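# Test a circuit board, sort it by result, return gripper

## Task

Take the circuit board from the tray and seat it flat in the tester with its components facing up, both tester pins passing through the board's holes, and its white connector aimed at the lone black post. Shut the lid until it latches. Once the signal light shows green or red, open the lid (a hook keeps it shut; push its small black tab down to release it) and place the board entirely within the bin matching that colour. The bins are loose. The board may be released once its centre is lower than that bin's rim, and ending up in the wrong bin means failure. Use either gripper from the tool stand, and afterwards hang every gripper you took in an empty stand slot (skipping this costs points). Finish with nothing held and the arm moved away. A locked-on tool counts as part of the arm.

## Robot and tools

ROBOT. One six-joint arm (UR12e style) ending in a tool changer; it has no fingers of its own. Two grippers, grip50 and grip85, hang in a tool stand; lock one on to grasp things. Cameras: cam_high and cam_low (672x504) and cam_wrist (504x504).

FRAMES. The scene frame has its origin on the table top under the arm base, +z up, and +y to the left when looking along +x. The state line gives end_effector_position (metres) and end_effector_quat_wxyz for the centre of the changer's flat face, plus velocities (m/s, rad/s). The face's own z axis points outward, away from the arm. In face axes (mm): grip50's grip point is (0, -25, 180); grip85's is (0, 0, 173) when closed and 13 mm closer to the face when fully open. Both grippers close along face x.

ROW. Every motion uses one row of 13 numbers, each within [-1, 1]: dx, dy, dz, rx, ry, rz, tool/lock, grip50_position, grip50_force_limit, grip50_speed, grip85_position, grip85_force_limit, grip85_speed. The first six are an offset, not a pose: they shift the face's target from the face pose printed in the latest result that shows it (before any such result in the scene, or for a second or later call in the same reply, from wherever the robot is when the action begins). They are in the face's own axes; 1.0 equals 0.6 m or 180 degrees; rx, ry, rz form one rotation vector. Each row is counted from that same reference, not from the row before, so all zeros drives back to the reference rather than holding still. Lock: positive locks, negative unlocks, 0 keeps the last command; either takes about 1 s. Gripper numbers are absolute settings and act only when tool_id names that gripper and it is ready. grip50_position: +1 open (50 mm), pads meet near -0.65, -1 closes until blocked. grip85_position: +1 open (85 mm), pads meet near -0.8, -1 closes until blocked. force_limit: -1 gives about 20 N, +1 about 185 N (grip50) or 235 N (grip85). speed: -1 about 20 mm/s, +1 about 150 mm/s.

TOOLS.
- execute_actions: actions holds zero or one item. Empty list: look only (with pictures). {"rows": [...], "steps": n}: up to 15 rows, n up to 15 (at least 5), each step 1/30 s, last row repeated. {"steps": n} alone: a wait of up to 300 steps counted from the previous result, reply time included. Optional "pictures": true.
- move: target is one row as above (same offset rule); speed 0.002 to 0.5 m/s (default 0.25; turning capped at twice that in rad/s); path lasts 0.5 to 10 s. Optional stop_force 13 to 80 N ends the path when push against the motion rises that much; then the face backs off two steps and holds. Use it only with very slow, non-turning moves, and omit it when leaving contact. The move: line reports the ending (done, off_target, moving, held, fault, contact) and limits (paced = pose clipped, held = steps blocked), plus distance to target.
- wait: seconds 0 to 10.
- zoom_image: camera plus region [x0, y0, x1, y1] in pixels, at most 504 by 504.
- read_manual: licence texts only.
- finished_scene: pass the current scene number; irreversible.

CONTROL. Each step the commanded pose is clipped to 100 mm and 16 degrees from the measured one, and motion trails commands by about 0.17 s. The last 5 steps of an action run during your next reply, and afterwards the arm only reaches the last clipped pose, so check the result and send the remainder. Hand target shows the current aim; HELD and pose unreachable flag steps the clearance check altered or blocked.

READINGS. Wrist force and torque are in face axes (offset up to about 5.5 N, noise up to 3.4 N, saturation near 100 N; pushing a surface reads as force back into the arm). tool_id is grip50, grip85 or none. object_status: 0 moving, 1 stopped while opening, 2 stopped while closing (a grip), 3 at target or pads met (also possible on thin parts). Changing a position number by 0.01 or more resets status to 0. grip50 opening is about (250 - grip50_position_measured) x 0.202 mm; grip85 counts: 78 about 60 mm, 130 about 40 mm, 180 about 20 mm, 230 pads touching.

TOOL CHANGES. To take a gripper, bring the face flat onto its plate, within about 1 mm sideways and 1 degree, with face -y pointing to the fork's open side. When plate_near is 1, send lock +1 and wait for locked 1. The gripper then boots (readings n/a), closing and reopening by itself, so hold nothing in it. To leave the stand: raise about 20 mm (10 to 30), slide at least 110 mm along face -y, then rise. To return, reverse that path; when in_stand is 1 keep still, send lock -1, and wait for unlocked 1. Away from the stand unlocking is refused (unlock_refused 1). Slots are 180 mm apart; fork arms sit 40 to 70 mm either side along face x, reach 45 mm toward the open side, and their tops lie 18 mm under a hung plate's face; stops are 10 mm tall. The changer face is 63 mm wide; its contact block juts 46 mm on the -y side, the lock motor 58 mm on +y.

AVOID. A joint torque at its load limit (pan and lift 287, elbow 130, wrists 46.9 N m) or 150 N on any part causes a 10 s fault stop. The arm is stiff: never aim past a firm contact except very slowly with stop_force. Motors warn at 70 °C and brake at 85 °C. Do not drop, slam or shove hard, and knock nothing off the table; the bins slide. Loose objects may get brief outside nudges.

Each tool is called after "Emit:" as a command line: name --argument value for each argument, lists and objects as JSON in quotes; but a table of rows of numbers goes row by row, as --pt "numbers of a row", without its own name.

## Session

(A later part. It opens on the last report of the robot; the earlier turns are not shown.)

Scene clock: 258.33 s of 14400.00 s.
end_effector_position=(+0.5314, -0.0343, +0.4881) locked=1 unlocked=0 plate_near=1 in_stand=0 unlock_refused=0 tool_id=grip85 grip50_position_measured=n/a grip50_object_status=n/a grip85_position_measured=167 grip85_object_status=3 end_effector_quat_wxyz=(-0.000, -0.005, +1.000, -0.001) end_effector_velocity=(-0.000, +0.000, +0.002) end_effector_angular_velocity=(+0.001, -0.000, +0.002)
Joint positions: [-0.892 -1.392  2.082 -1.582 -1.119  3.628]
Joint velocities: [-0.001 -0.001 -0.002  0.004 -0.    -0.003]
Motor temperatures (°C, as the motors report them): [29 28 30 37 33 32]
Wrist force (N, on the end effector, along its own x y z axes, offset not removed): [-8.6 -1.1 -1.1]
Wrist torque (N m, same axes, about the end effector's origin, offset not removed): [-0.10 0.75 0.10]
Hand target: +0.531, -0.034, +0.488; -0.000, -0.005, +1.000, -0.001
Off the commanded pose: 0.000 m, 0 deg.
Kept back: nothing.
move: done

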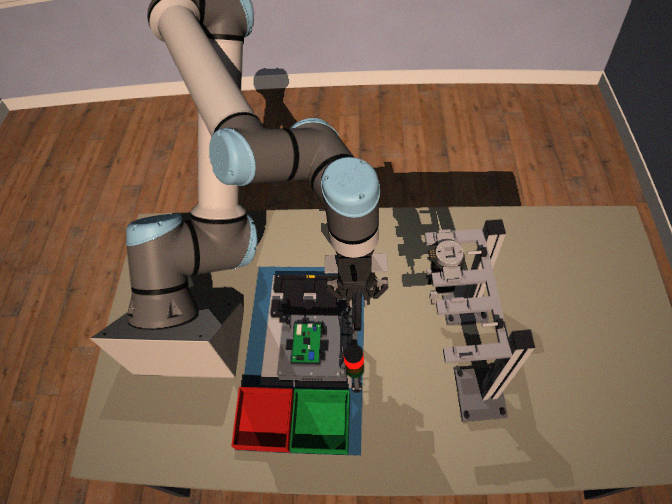

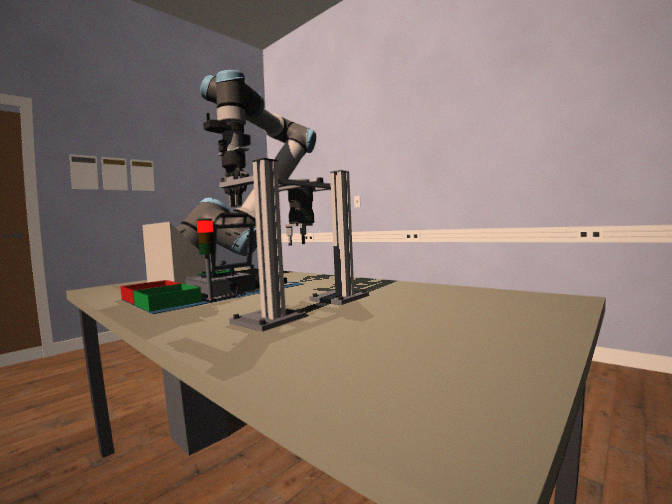

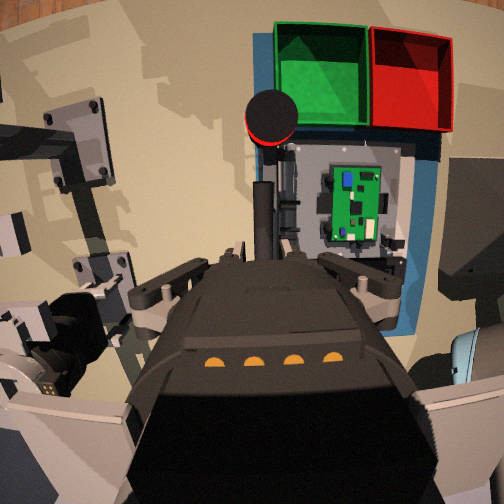

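Emit:
move --target '[0.2423,-0.0025,0,0,0,0,0,0,0,0,0.75,-0.6,-0.5]' --speed 0.15

Emit:
move --target '[0,0,0.35,0,0,0,0,0,0,0,0.75,-0.6,-0.5]' --speed 0.12

Emit:
move --target '[0,0,0.047,0,0,0,0,0,0,0,0.75,-0.6,-0.5]' --speed 0.015 --stop_force 14

Scene clock: 260.03 s of 14400.00 s.
end_effector_position=(+0.3863, -0.0375, +0.4881) locked=1 unlocked=0 plate_near=1 in_stand=0 unlock_refused=0 tool_id=grip85 grip50_position_measured=n/a grip50_object_status=n/a grip85_position_measured=35 grip85_object_status=3 end_effector_quat_wxyz=(-0.000, -0.005, +1.000, -0.001) end_effector_velocity=(-0.002, -0.000, +0.000) end_effector_angular_velocity=(-0.000, +0.001, -0.001)
Joint positions: [-1.105 -1.559  2.263 -1.53  -1.258  3.454]
Joint velocities: [-0.004 -0.002  0.002  0.001 -0.003 -0.001]
Motor temperatures (°C, as the motors report them): [29 28 30 37 33 32]
Wrist force (N, on the end effector, along its own x y z axes, offset not removed): [-5.0 -0.6 0.2]
Wrist torque (N m, same axes, about the end effector's origin, offset not removed): [-0.12 0.31 0.15]
Hand target: +0.386, -0.037, +0.488; -0.000, -0.005, +1.000, -0.001
Off the commanded pose: 0.000 m, 0 deg.
Kept back: nothing.
move: done

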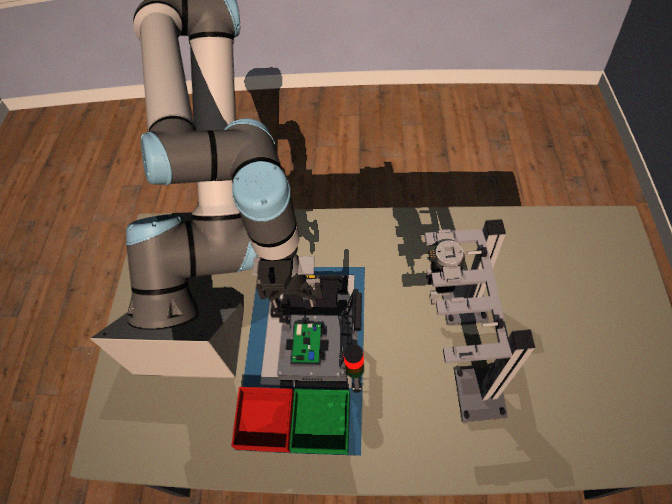

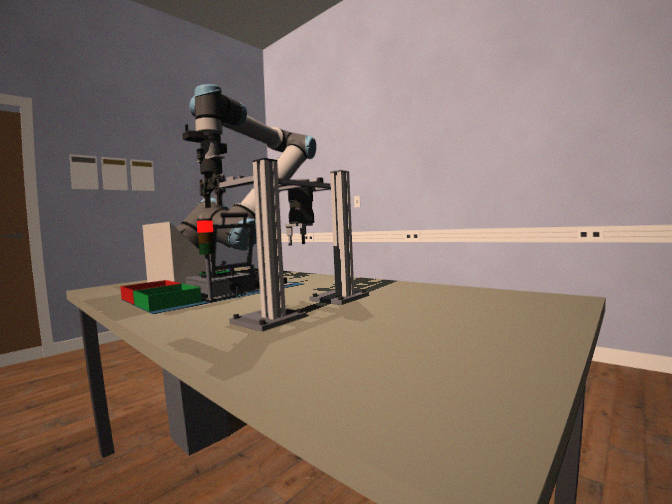

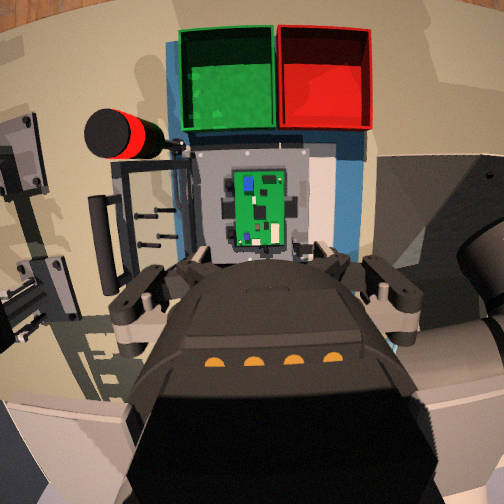

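Scene clock: 262.27 s of 14400.00 s.
end_effector_position=(+0.3862, -0.0376, +0.2783) locked=1 unlocked=0 plate_near=1 in_stand=0 unlock_refused=0 tool_id=grip85 grip50_position_measured=n/a grip50_object_status=n/a grip85_position_measured=35 grip85_object_status=3 end_effector_quat_wxyz=(-0.000, -0.005, +1.000, -0.001) end_effector_velocity=(+0.000, -0.000, -0.001) end_effector_angular_velocity=(-0.000, +0.000, +0.001)
Joint positions: [-0.948 -1.428  2.548 -1.992 -1.154  3.58 ]
Joint velocities: [ 0.002  0.003  0.001 -0.005  0.001  0.001]
Motor temperatures (°C, as the motors report them): [29 28 30 37 33 32]
Wrist force (N, on the end effector, along its own x y z axes, offset not removed): [-2.1 -2.0 0.6]
Wrist torque (N m, same axes, about the end effector's origin, offset not removed): [-0.26 0.19 0.02]
Hand target: +0.386, -0.038, +0.278; -0.000, -0.005, +1.000, -0.001
Off the commanded pose: 0.000 m, 0 deg.
Kept back: nothing.
move: done

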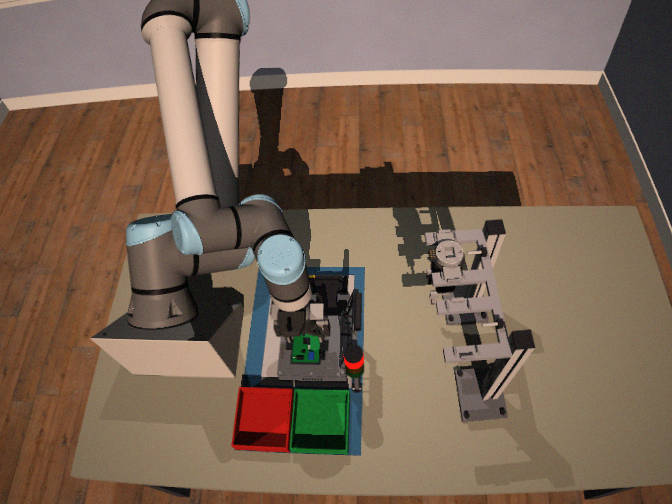

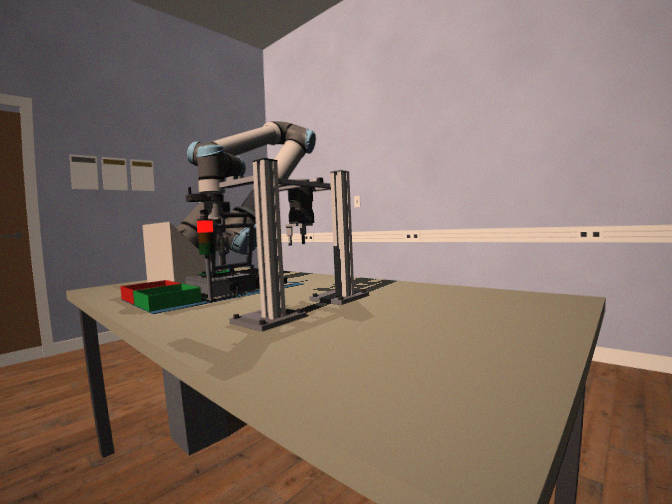

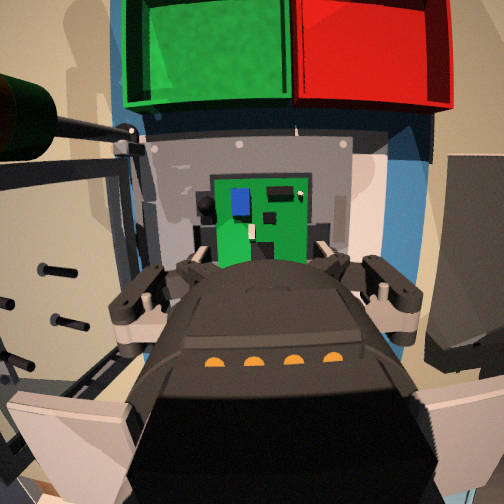

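Scene clock: 264.40 s of 14400.00 s.
end_effector_position=(+0.3862, -0.0376, +0.2503) locked=1 unlocked=0 plate_near=1 in_stand=0 unlock_refused=0 tool_id=grip85 grip50_position_measured=n/a grip50_object_status=n/a grip85_position_measured=35 grip85_object_status=3 end_effector_quat_wxyz=(-0.000, -0.005, +1.000, -0.001) end_effector_velocity=(+0.000, +0.000, -0.002) end_effector_angular_velocity=(+0.000, -0.000, +0.001)
Joint positions: [-0.921 -1.387  2.578 -2.072 -1.137  3.603]
Joint velocities: [ 0.002  0.003  0.001 -0.005  0.002  0.001]
Motor temperatures (°C, as the motors report them): [29 28 30 37 33 32]
Wrist force (N, on the end effector, along its own x y z axes, offset not removed): [-0.2 -3.4 2.0]
Wrist torque (N m, same axes, about the end effector's origin, offset not removed): [-0.19 0.19 0.14]
Hand target: +0.386, -0.038, +0.250; -0.000, -0.005, +1.000, -0.001
Off the commanded pose: 0.000 m, 0 deg.
Kept back: nothing.
move: done

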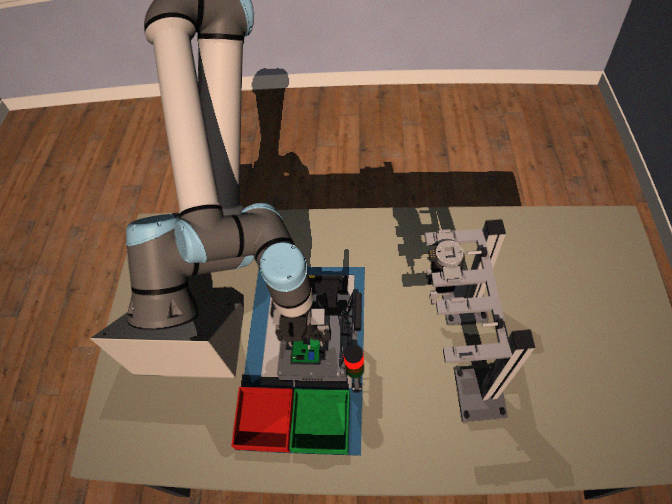

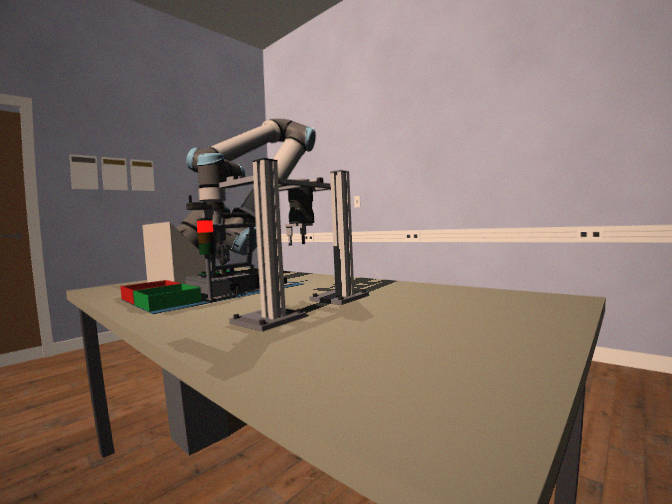

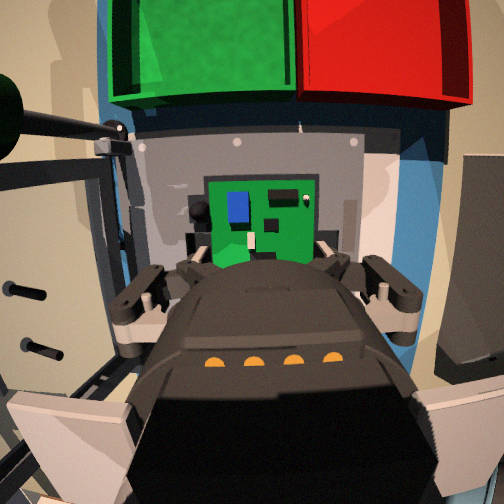

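Emit:
move --target '[0,0,0,0,0,0,0,0,0,0,-1,-0.6,-0.5]' --speed 0.01

Emit:
move --target '[0,0,-0.05,0,0,0,0,0,0,0,-1,-0.6,-0.5]' --speed 0.02

Emit:
move --target '[0,0,-0.1,0,0,0,0,0,0,0,-1,-0.6,-0.5]' --speed 0.08

Emit:
move --target '[0.153,-0.3,0,0,0,0,0,0,0,0,-1,-0.6,-0.5]' --speed 0.12

Scene clock: 265.33 s of 14400.00 s.
end_effector_position=(+0.3862, -0.0376, +0.2502) locked=1 unlocked=0 plate_near=1 in_stand=0 unlock_refused=0 tool_id=grip85 grip50_position_measured=n/a grip50_object_status=n/a grip85_position_measured=48 grip85_object_status=2 end_effector_quat_wxyz=(-0.000, -0.005, +1.000, -0.001) end_effector_velocity=(+0.000, -0.000, +0.000) end_effector_angular_velocity=(-0.001, +0.000, +0.001)
Joint positions: [-0.921 -1.387  2.578 -2.072 -1.137  3.603]
Joint velocities: [-0.    -0.001 -0.001  0.    -0.    -0.001]
Motor temperatures (°C, as the motors report them): [29 28 30 37 33 32]
Wrist force (N, on the end effector, along its own x y z axes, offset not removed): [8.6 4.5 -25.4]
Wrist torque (N m, same axes, about the end effector's origin, offset not removed): [-0.68 2.76 0.52]
Hand target: +0.386, -0.038, +0.250; -0.000, -0.005, +1.000, -0.001
Off the commanded pose: 0.000 m, 0 deg.
Kept back: nothing.
move: done

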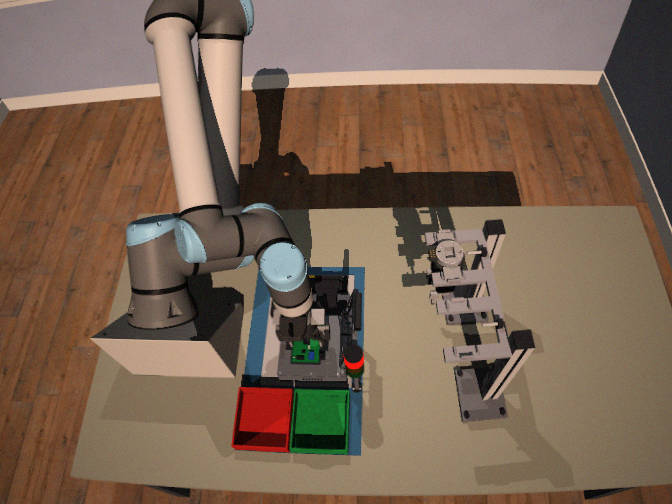

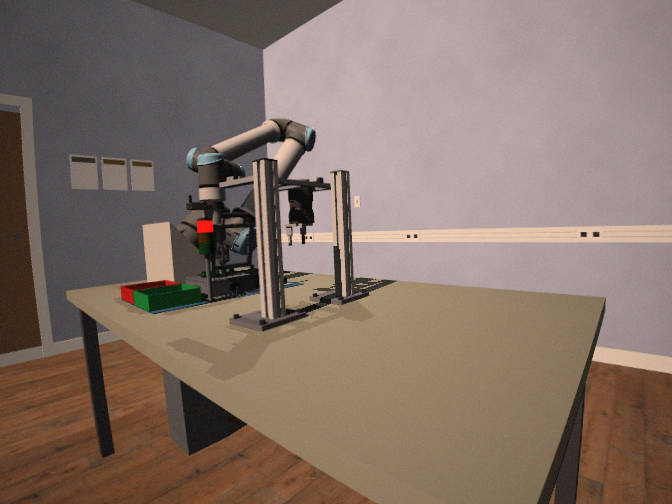

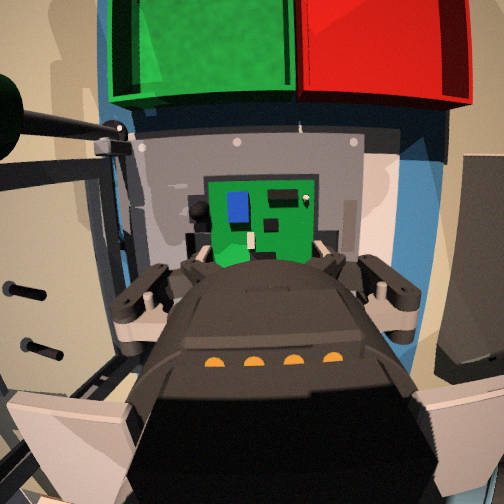

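Scene clock: 267.13 s of 14400.00 s.
end_effector_position=(+0.3862, -0.0376, +0.2801) locked=1 unlocked=0 plate_near=1 in_stand=0 unlock_refused=0 tool_id=grip85 grip50_position_measured=n/a grip50_object_status=n/a grip85_position_measured=49 grip85_object_status=2 end_effector_quat_wxyz=(-0.000, -0.005, +1.000, -0.001) end_effector_velocity=(-0.000, -0.000, +0.001) end_effector_angular_velocity=(+0.000, +0.000, -0.001)
Joint positions: [-0.95  -1.43   2.546 -1.987 -1.155  3.579]
Joint velocities: [-0.002 -0.002 -0.002  0.004 -0.001 -0.001]
Motor temperatures (°C, as the motors report them): [29 28 30 37 33 32]
Wrist force (N, on the end effector, along its own x y z axes, offset not removed): [-5.0 -2.4 -4.0]
Wrist torque (N m, same axes, about the end effector's origin, offset not removed): [-0.14 0.44 0.13]
Hand target: +0.386, -0.038, +0.280; -0.000, -0.005, +1.000, -0.001
Off the commanded pose: 0.000 m, 0 deg.
Kept back: nothing.
move: done

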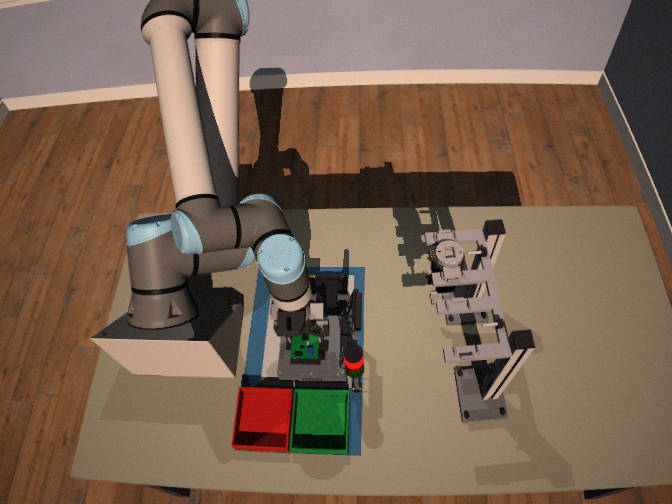

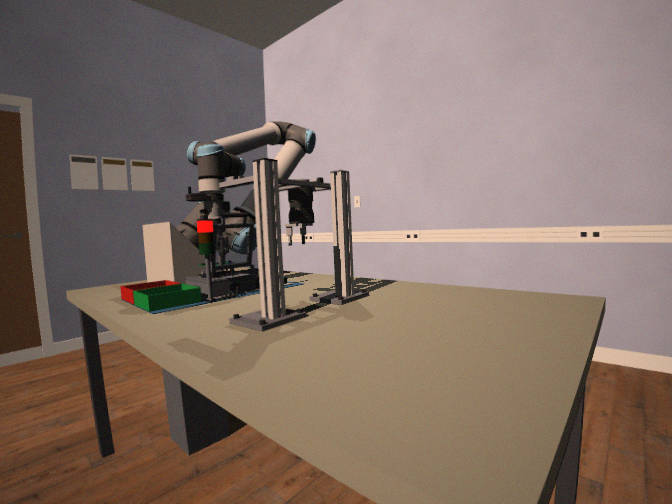

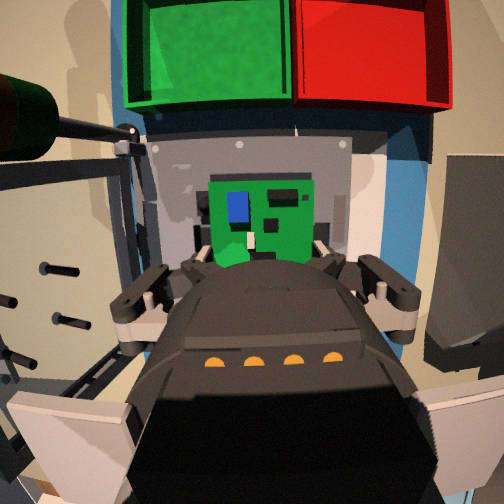

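Scene clock: 268.30 s of 14400.00 s.
end_effector_position=(+0.3862, -0.0376, +0.3399) locked=1 unlocked=0 plate_near=1 in_stand=0 unlock_refused=0 tool_id=grip85 grip50_position_measured=n/a grip50_object_status=n/a grip85_position_measured=49 grip85_object_status=2 end_effector_quat_wxyz=(-0.000, -0.005, +1.000, -0.001) end_effector_velocity=(-0.000, -0.000, +0.002) end_effector_angular_velocity=(-0.000, +0.000, +0.001)
Joint positions: [-1.002 -1.495  2.474 -1.833 -1.189  3.535]
Joint velocities: [-0.002 -0.002 -0.002  0.005 -0.001 -0.002]
Motor temperatures (°C, as the motors report them): [29 28 30 37 33 32]
Wrist force (N, on the end effector, along its own x y z axes, offset not removed): [-3.2 -2.0 -1.7]
Wrist torque (N m, same axes, about the end effector's origin, offset not removed): [-0.33 0.22 0.18]
Hand target: +0.386, -0.038, +0.340; -0.000, -0.005, +1.000, -0.001
Off the commanded pose: 0.000 m, 0 deg.
Kept back: nothing.
move: done

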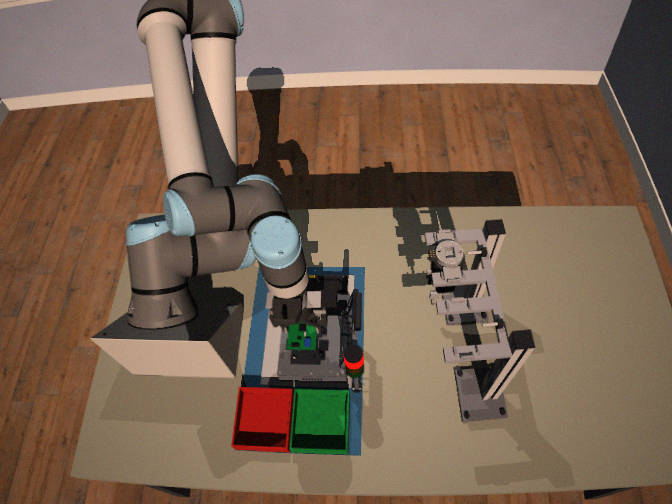

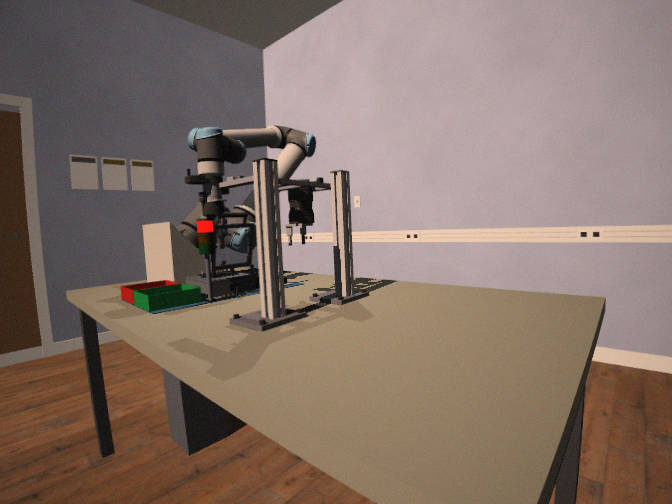

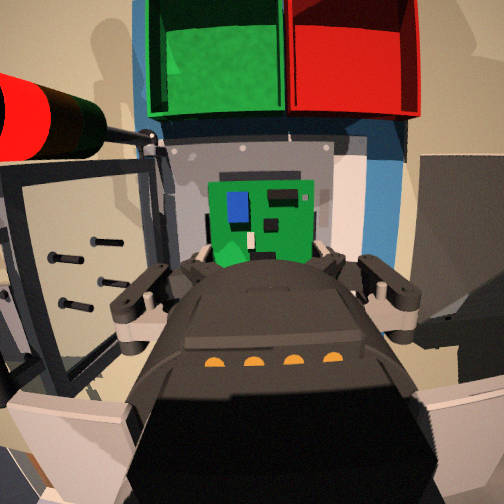

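Scene clock: 270.47 s of 14400.00 s.
end_effector_position=(+0.2967, -0.2183, +0.3401) locked=1 unlocked=0 plate_near=1 in_stand=0 unlock_refused=0 tool_id=grip85 grip50_position_measured=n/a grip50_object_status=n/a grip85_position_measured=49 grip85_object_status=2 end_effector_quat_wxyz=(-0.000, -0.005, +1.000, -0.001) end_effector_velocity=(-0.001, -0.001, -0.000) end_effector_angular_velocity=(+0.000, -0.000, +0.001)
Joint positions: [-1.284 -1.162  2.452 -2.083 -1.381  3.32 ]
Joint velocities: [-0.002  0.003 -0.001 -0.002 -0.001 -0.002]
Motor temperatures (°C, as the motors report them): [29 28 30 37 33 32]
Wrist force (N, on the end effector, along its own x y z axes, offset not removed): [-2.4 1.8 5.4]
Wrist torque (N m, same axes, about the end effector's origin, offset not removed): [-0.01 0.28 0.14]
Hand target: +0.297, -0.218, +0.340; -0.000, -0.005, +1.000, -0.001
Off the commanded pose: 0.000 m, 0 deg.
Kept back: nothing.
move: done

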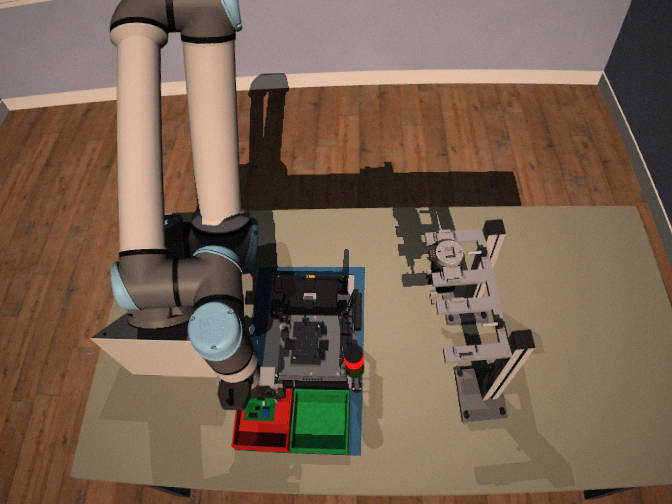

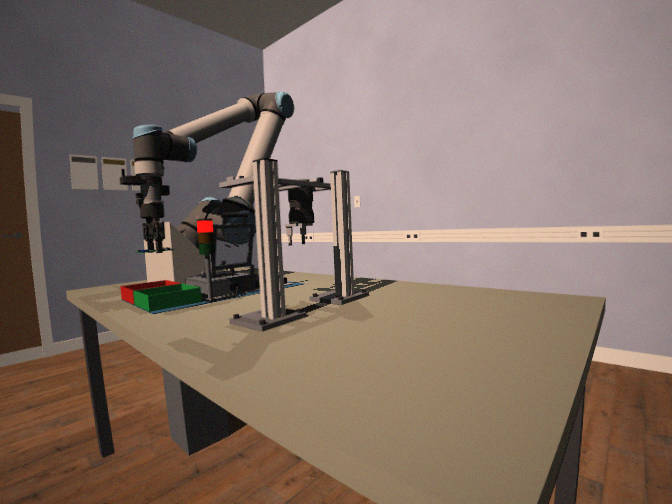

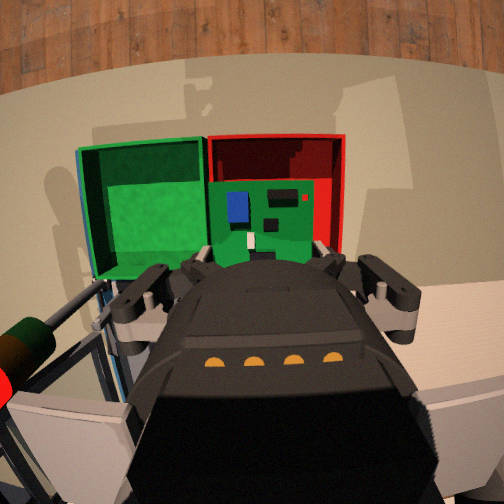

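Emit:
move --target '[0.025,-0.03,0.1,0,0,0,0,0,0,0,-1,-0.6,-0.5]' --speed 0.06

Scene clock: 272.17 s of 14400.00 s.
end_effector_position=(+0.2820, -0.2364, +0.2803) locked=1 unlocked=0 plate_near=1 in_stand=0 unlock_refused=0 tool_id=grip85 grip50_position_measured=n/a grip50_object_status=n/a grip85_position_measured=49 grip85_object_status=2 end_effector_quat_wxyz=(-0.000, -0.005, +1.000, -0.001) end_effector_velocity=(-0.000, -0.001, -0.001) end_effector_angular_velocity=(-0.001, -0.000, -0.001)
Joint positions: [-1.298 -1.036  2.511 -2.266 -1.391  3.31 ]
Joint velocities: [-0.     0.004  0.001 -0.005  0.     0.   ]
Motor temperatures (°C, as the motors report them): [29 28 30 37 33 32]
Wrist force (N, on the end effector, along its own x y z axes, offset not removed): [0.3 -6.7 -2.1]
Wrist torque (N m, same axes, about the end effector's origin, offset not removed): [-0.52 0.12 -0.04]
Hand target: +0.282, -0.236, +0.280; -0.000, -0.005, +1.000, -0.001
Off the commanded pose: 0.000 m, 0 deg.
Kept back: nothing.
move: done

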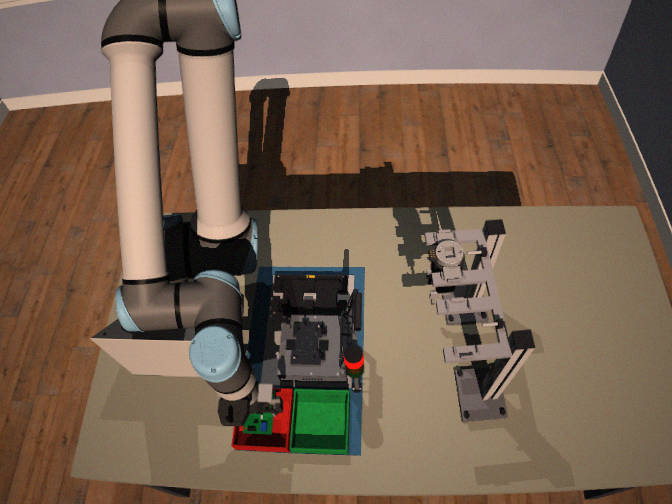

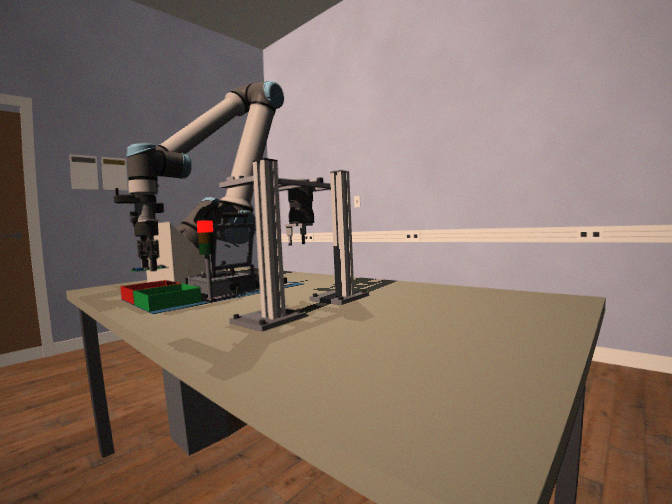

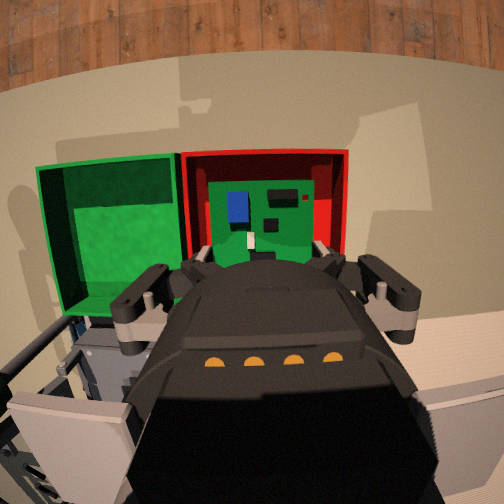

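Emit:
move --target '[0.003,0,0.12,0,0,0,0,0,0,0,-1,-0.6,-0.5]' --speed 0.03 --stop_force 14

Emit:
move --target '[0,0,0,0,0,0,0,0,0,0,0.75,-0.6,-0.5]' --speed 0.03

Emit:
move --target '[0,0,-0.5,0,0,0,0,0,0,0,0.75,-0.6,-0.5]' --speed 0.12

Scene clock: 275.13 s of 14400.00 s.
end_effector_position=(+0.2802, -0.2364, +0.2085) locked=1 unlocked=0 plate_near=1 in_stand=0 unlock_refused=0 tool_id=grip85 grip50_position_measured=n/a grip50_object_status=n/a grip85_position_measured=49 grip85_object_status=2 end_effector_quat_wxyz=(-0.000, -0.005, +1.000, -0.001) end_effector_velocity=(+0.000, -0.000, -0.001) end_effector_angular_velocity=(-0.000, -0.000, +0.000)
Joint positions: [-1.27  -0.889  2.573 -2.479 -1.371  3.33 ]
Joint velocities: [ 0.001  0.004  0.001 -0.005  0.001  0.   ]
Motor temperatures (°C, as the motors report them): [29 28 30 37 33 32]
Wrist force (N, on the end effector, along its own x y z axes, offset not removed): [2.4 1.3 -0.2]
Wrist torque (N m, same axes, about the end effector's origin, offset not removed): [-0.04 -0.15 0.08]
Hand target: +0.280, -0.236, +0.208; -0.000, -0.005, +1.000, -0.001
Off the commanded pose: 0.000 m, 0 deg.
Kept back: nothing.
move: done

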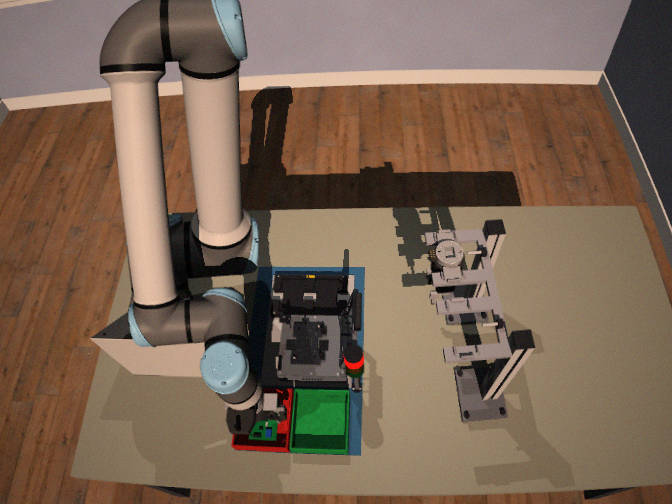

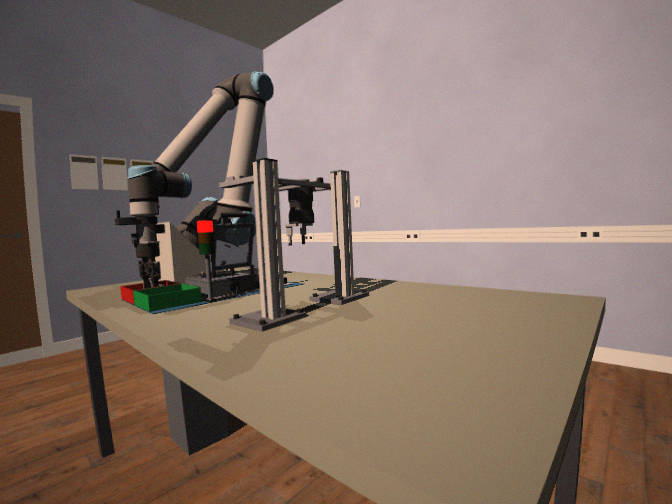

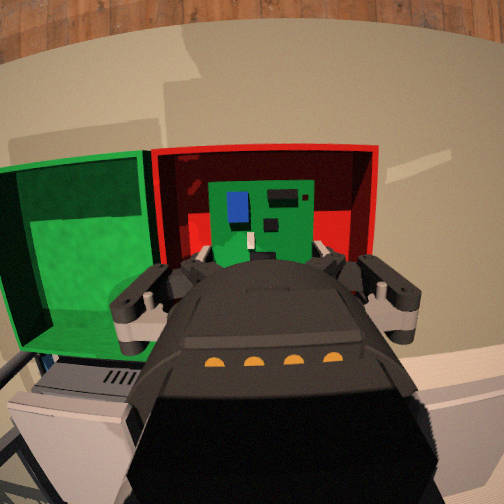

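Scene clock: 275.63 s of 14400.00 s.
end_effector_position=(+0.2802, -0.2364, +0.2084) locked=1 unlocked=0 plate_near=1 in_stand=0 unlock_refused=0 tool_id=grip85 grip50_position_measured=n/a grip50_object_status=n/a grip85_position_measured=35 grip85_object_status=3 end_effector_quat_wxyz=(-0.000, -0.005, +1.000, -0.001) end_effector_velocity=(-0.000, +0.000, -0.000) end_effector_angular_velocity=(+0.001, +0.000, +0.001)
Joint positions: [-1.27  -0.889  2.573 -2.479 -1.371  3.33 ]
Joint velocities: [-0.     0.     0.     0.001 -0.    -0.001]
Motor temperatures (°C, as the motors report them): [29 28 30 37 33 32]
Wrist force (N, on the end effector, along its own x y z axes, offset not removed): [-1.8 -4.4 1.3]
Wrist torque (N m, same axes, about the end effector's origin, offset not removed): [-0.39 0.24 0.11]
Hand target: +0.280, -0.236, +0.209; -0.000, -0.005, +1.000, -0.001
Off the commanded pose: 0.000 m, 0 deg.
Kept back: nothing.
move: done

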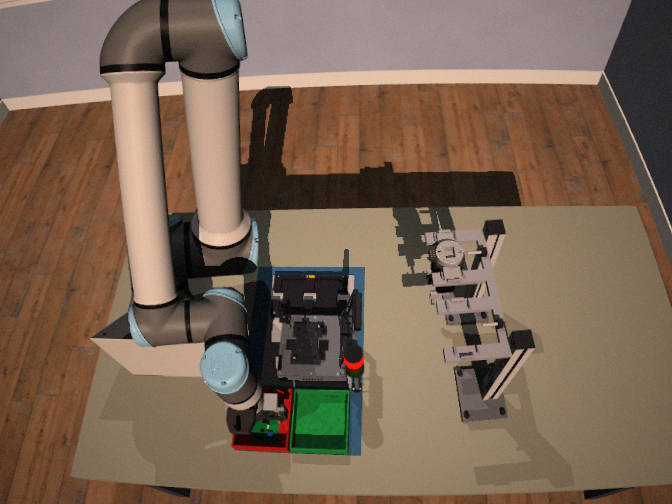

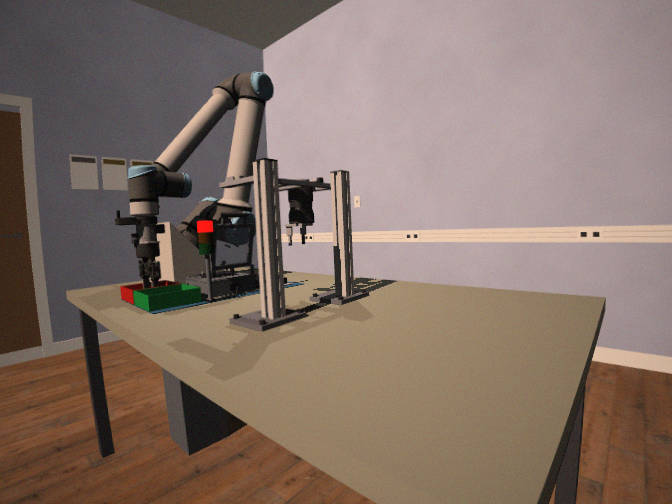

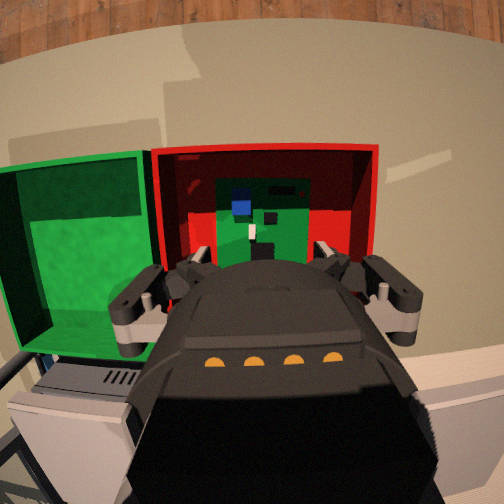

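Scene clock: 278.60 s of 14400.00 s.
end_effector_position=(+0.2802, -0.2364, +0.5081) locked=1 unlocked=0 plate_near=1 in_stand=0 unlock_refused=0 tool_id=grip85 grip50_position_measured=n/a grip50_object_status=n/a grip85_position_measured=35 grip85_object_status=3 end_effector_quat_wxyz=(-0.000, -0.005, +1.000, -0.001) end_effector_velocity=(-0.000, -0.000, +0.002) end_effector_angular_velocity=(+0.000, +0.000, -0.001)
Joint positions: [-1.368 -1.266  2.22  -1.738 -1.441  3.259]
Joint velocities: [-0.    -0.    -0.003  0.004 -0.001  0.001]
Motor temperatures (°C, as the motors report them): [29 28 30 37 33 32]
Wrist force (N, on the end effector, along its own x y z axes, offset not removed): [0.9 -2.2 3.6]
Wrist torque (N m, same axes, about the end effector's origin, offset not removed): [-0.21 0.00 0.05]
Hand target: +0.280, -0.236, +0.508; -0.000, -0.005, +1.000, -0.001
Off the commanded pose: 0.001 m, 0 deg.
Kept back: nothing.
move: done

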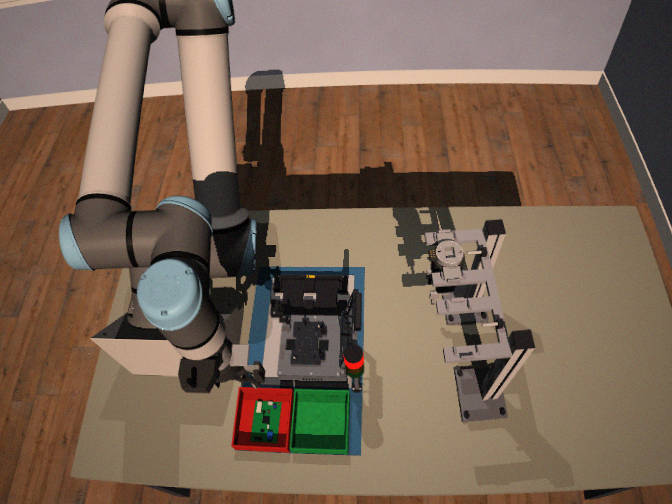

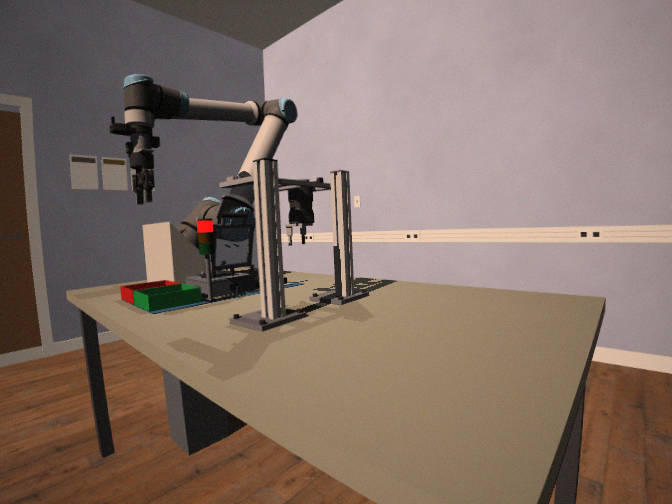

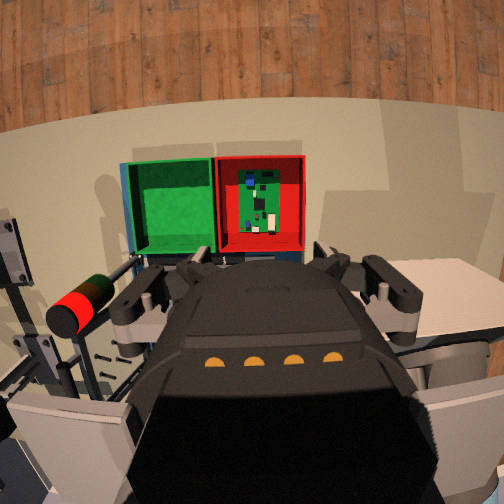

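Emit:
move --target '[-0.59,0.183,0,0,0,0.479,0,0,0,0,0.75,-0.6,0]'

Scene clock: 282.70 s of 14400.00 s.
end_effector_position=(+0.6326, -0.1227, +0.5080) locked=1 unlocked=0 plate_near=1 in_stand=0 unlock_refused=0 tool_id=grip85 grip50_position_measured=n/a grip50_object_status=n/a grip85_position_measured=35 grip85_object_status=3 end_effector_quat_wxyz=(+0.001, +0.679, +0.734, -0.001) end_effector_velocity=(+0.001, +0.000, -0.000) end_effector_angular_velocity=(+0.001, +0.000, -0.009)
Joint positions: [-0.849 -1.158  1.869 -1.62  -1.091  5.17 ]
Joint velocities: [ 0.002  0.001 -0.001  0.001  0.001  0.01 ]
Motor temperatures (°C, as the motors report them): [29 28 30 37 33 32]
Wrist force (N, on the end effector, along its own x y z axes, offset not removed): [-0.5 -4.6 -0.7]
Wrist torque (N m, same axes, about the end effector's origin, offset not removed): [-0.43 -0.01 0.10]
Hand target: +0.633, -0.123, +0.508; +0.001, +0.680, +0.734, -0.001
Off the commanded pose: 0.000 m, 0 deg.
Kept back: nothing.
move: done

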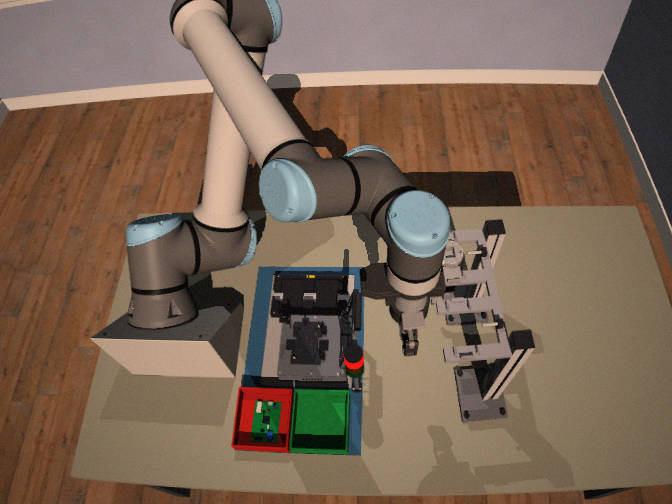

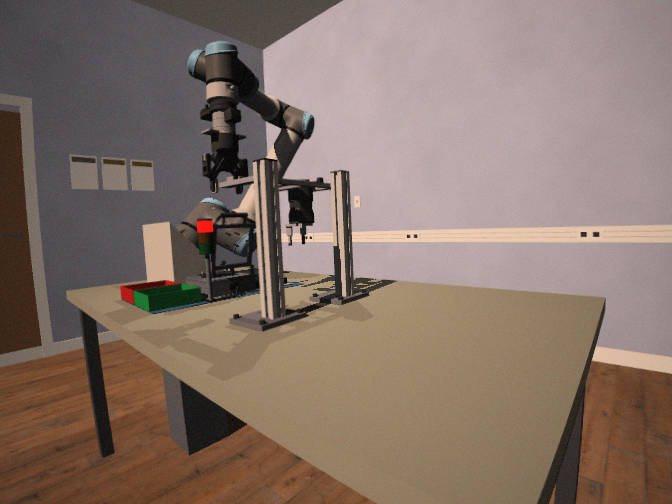

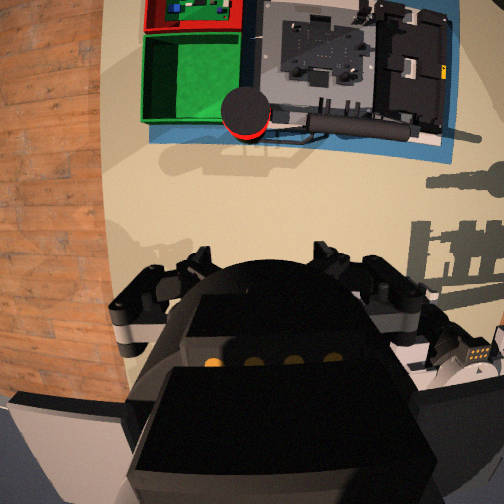

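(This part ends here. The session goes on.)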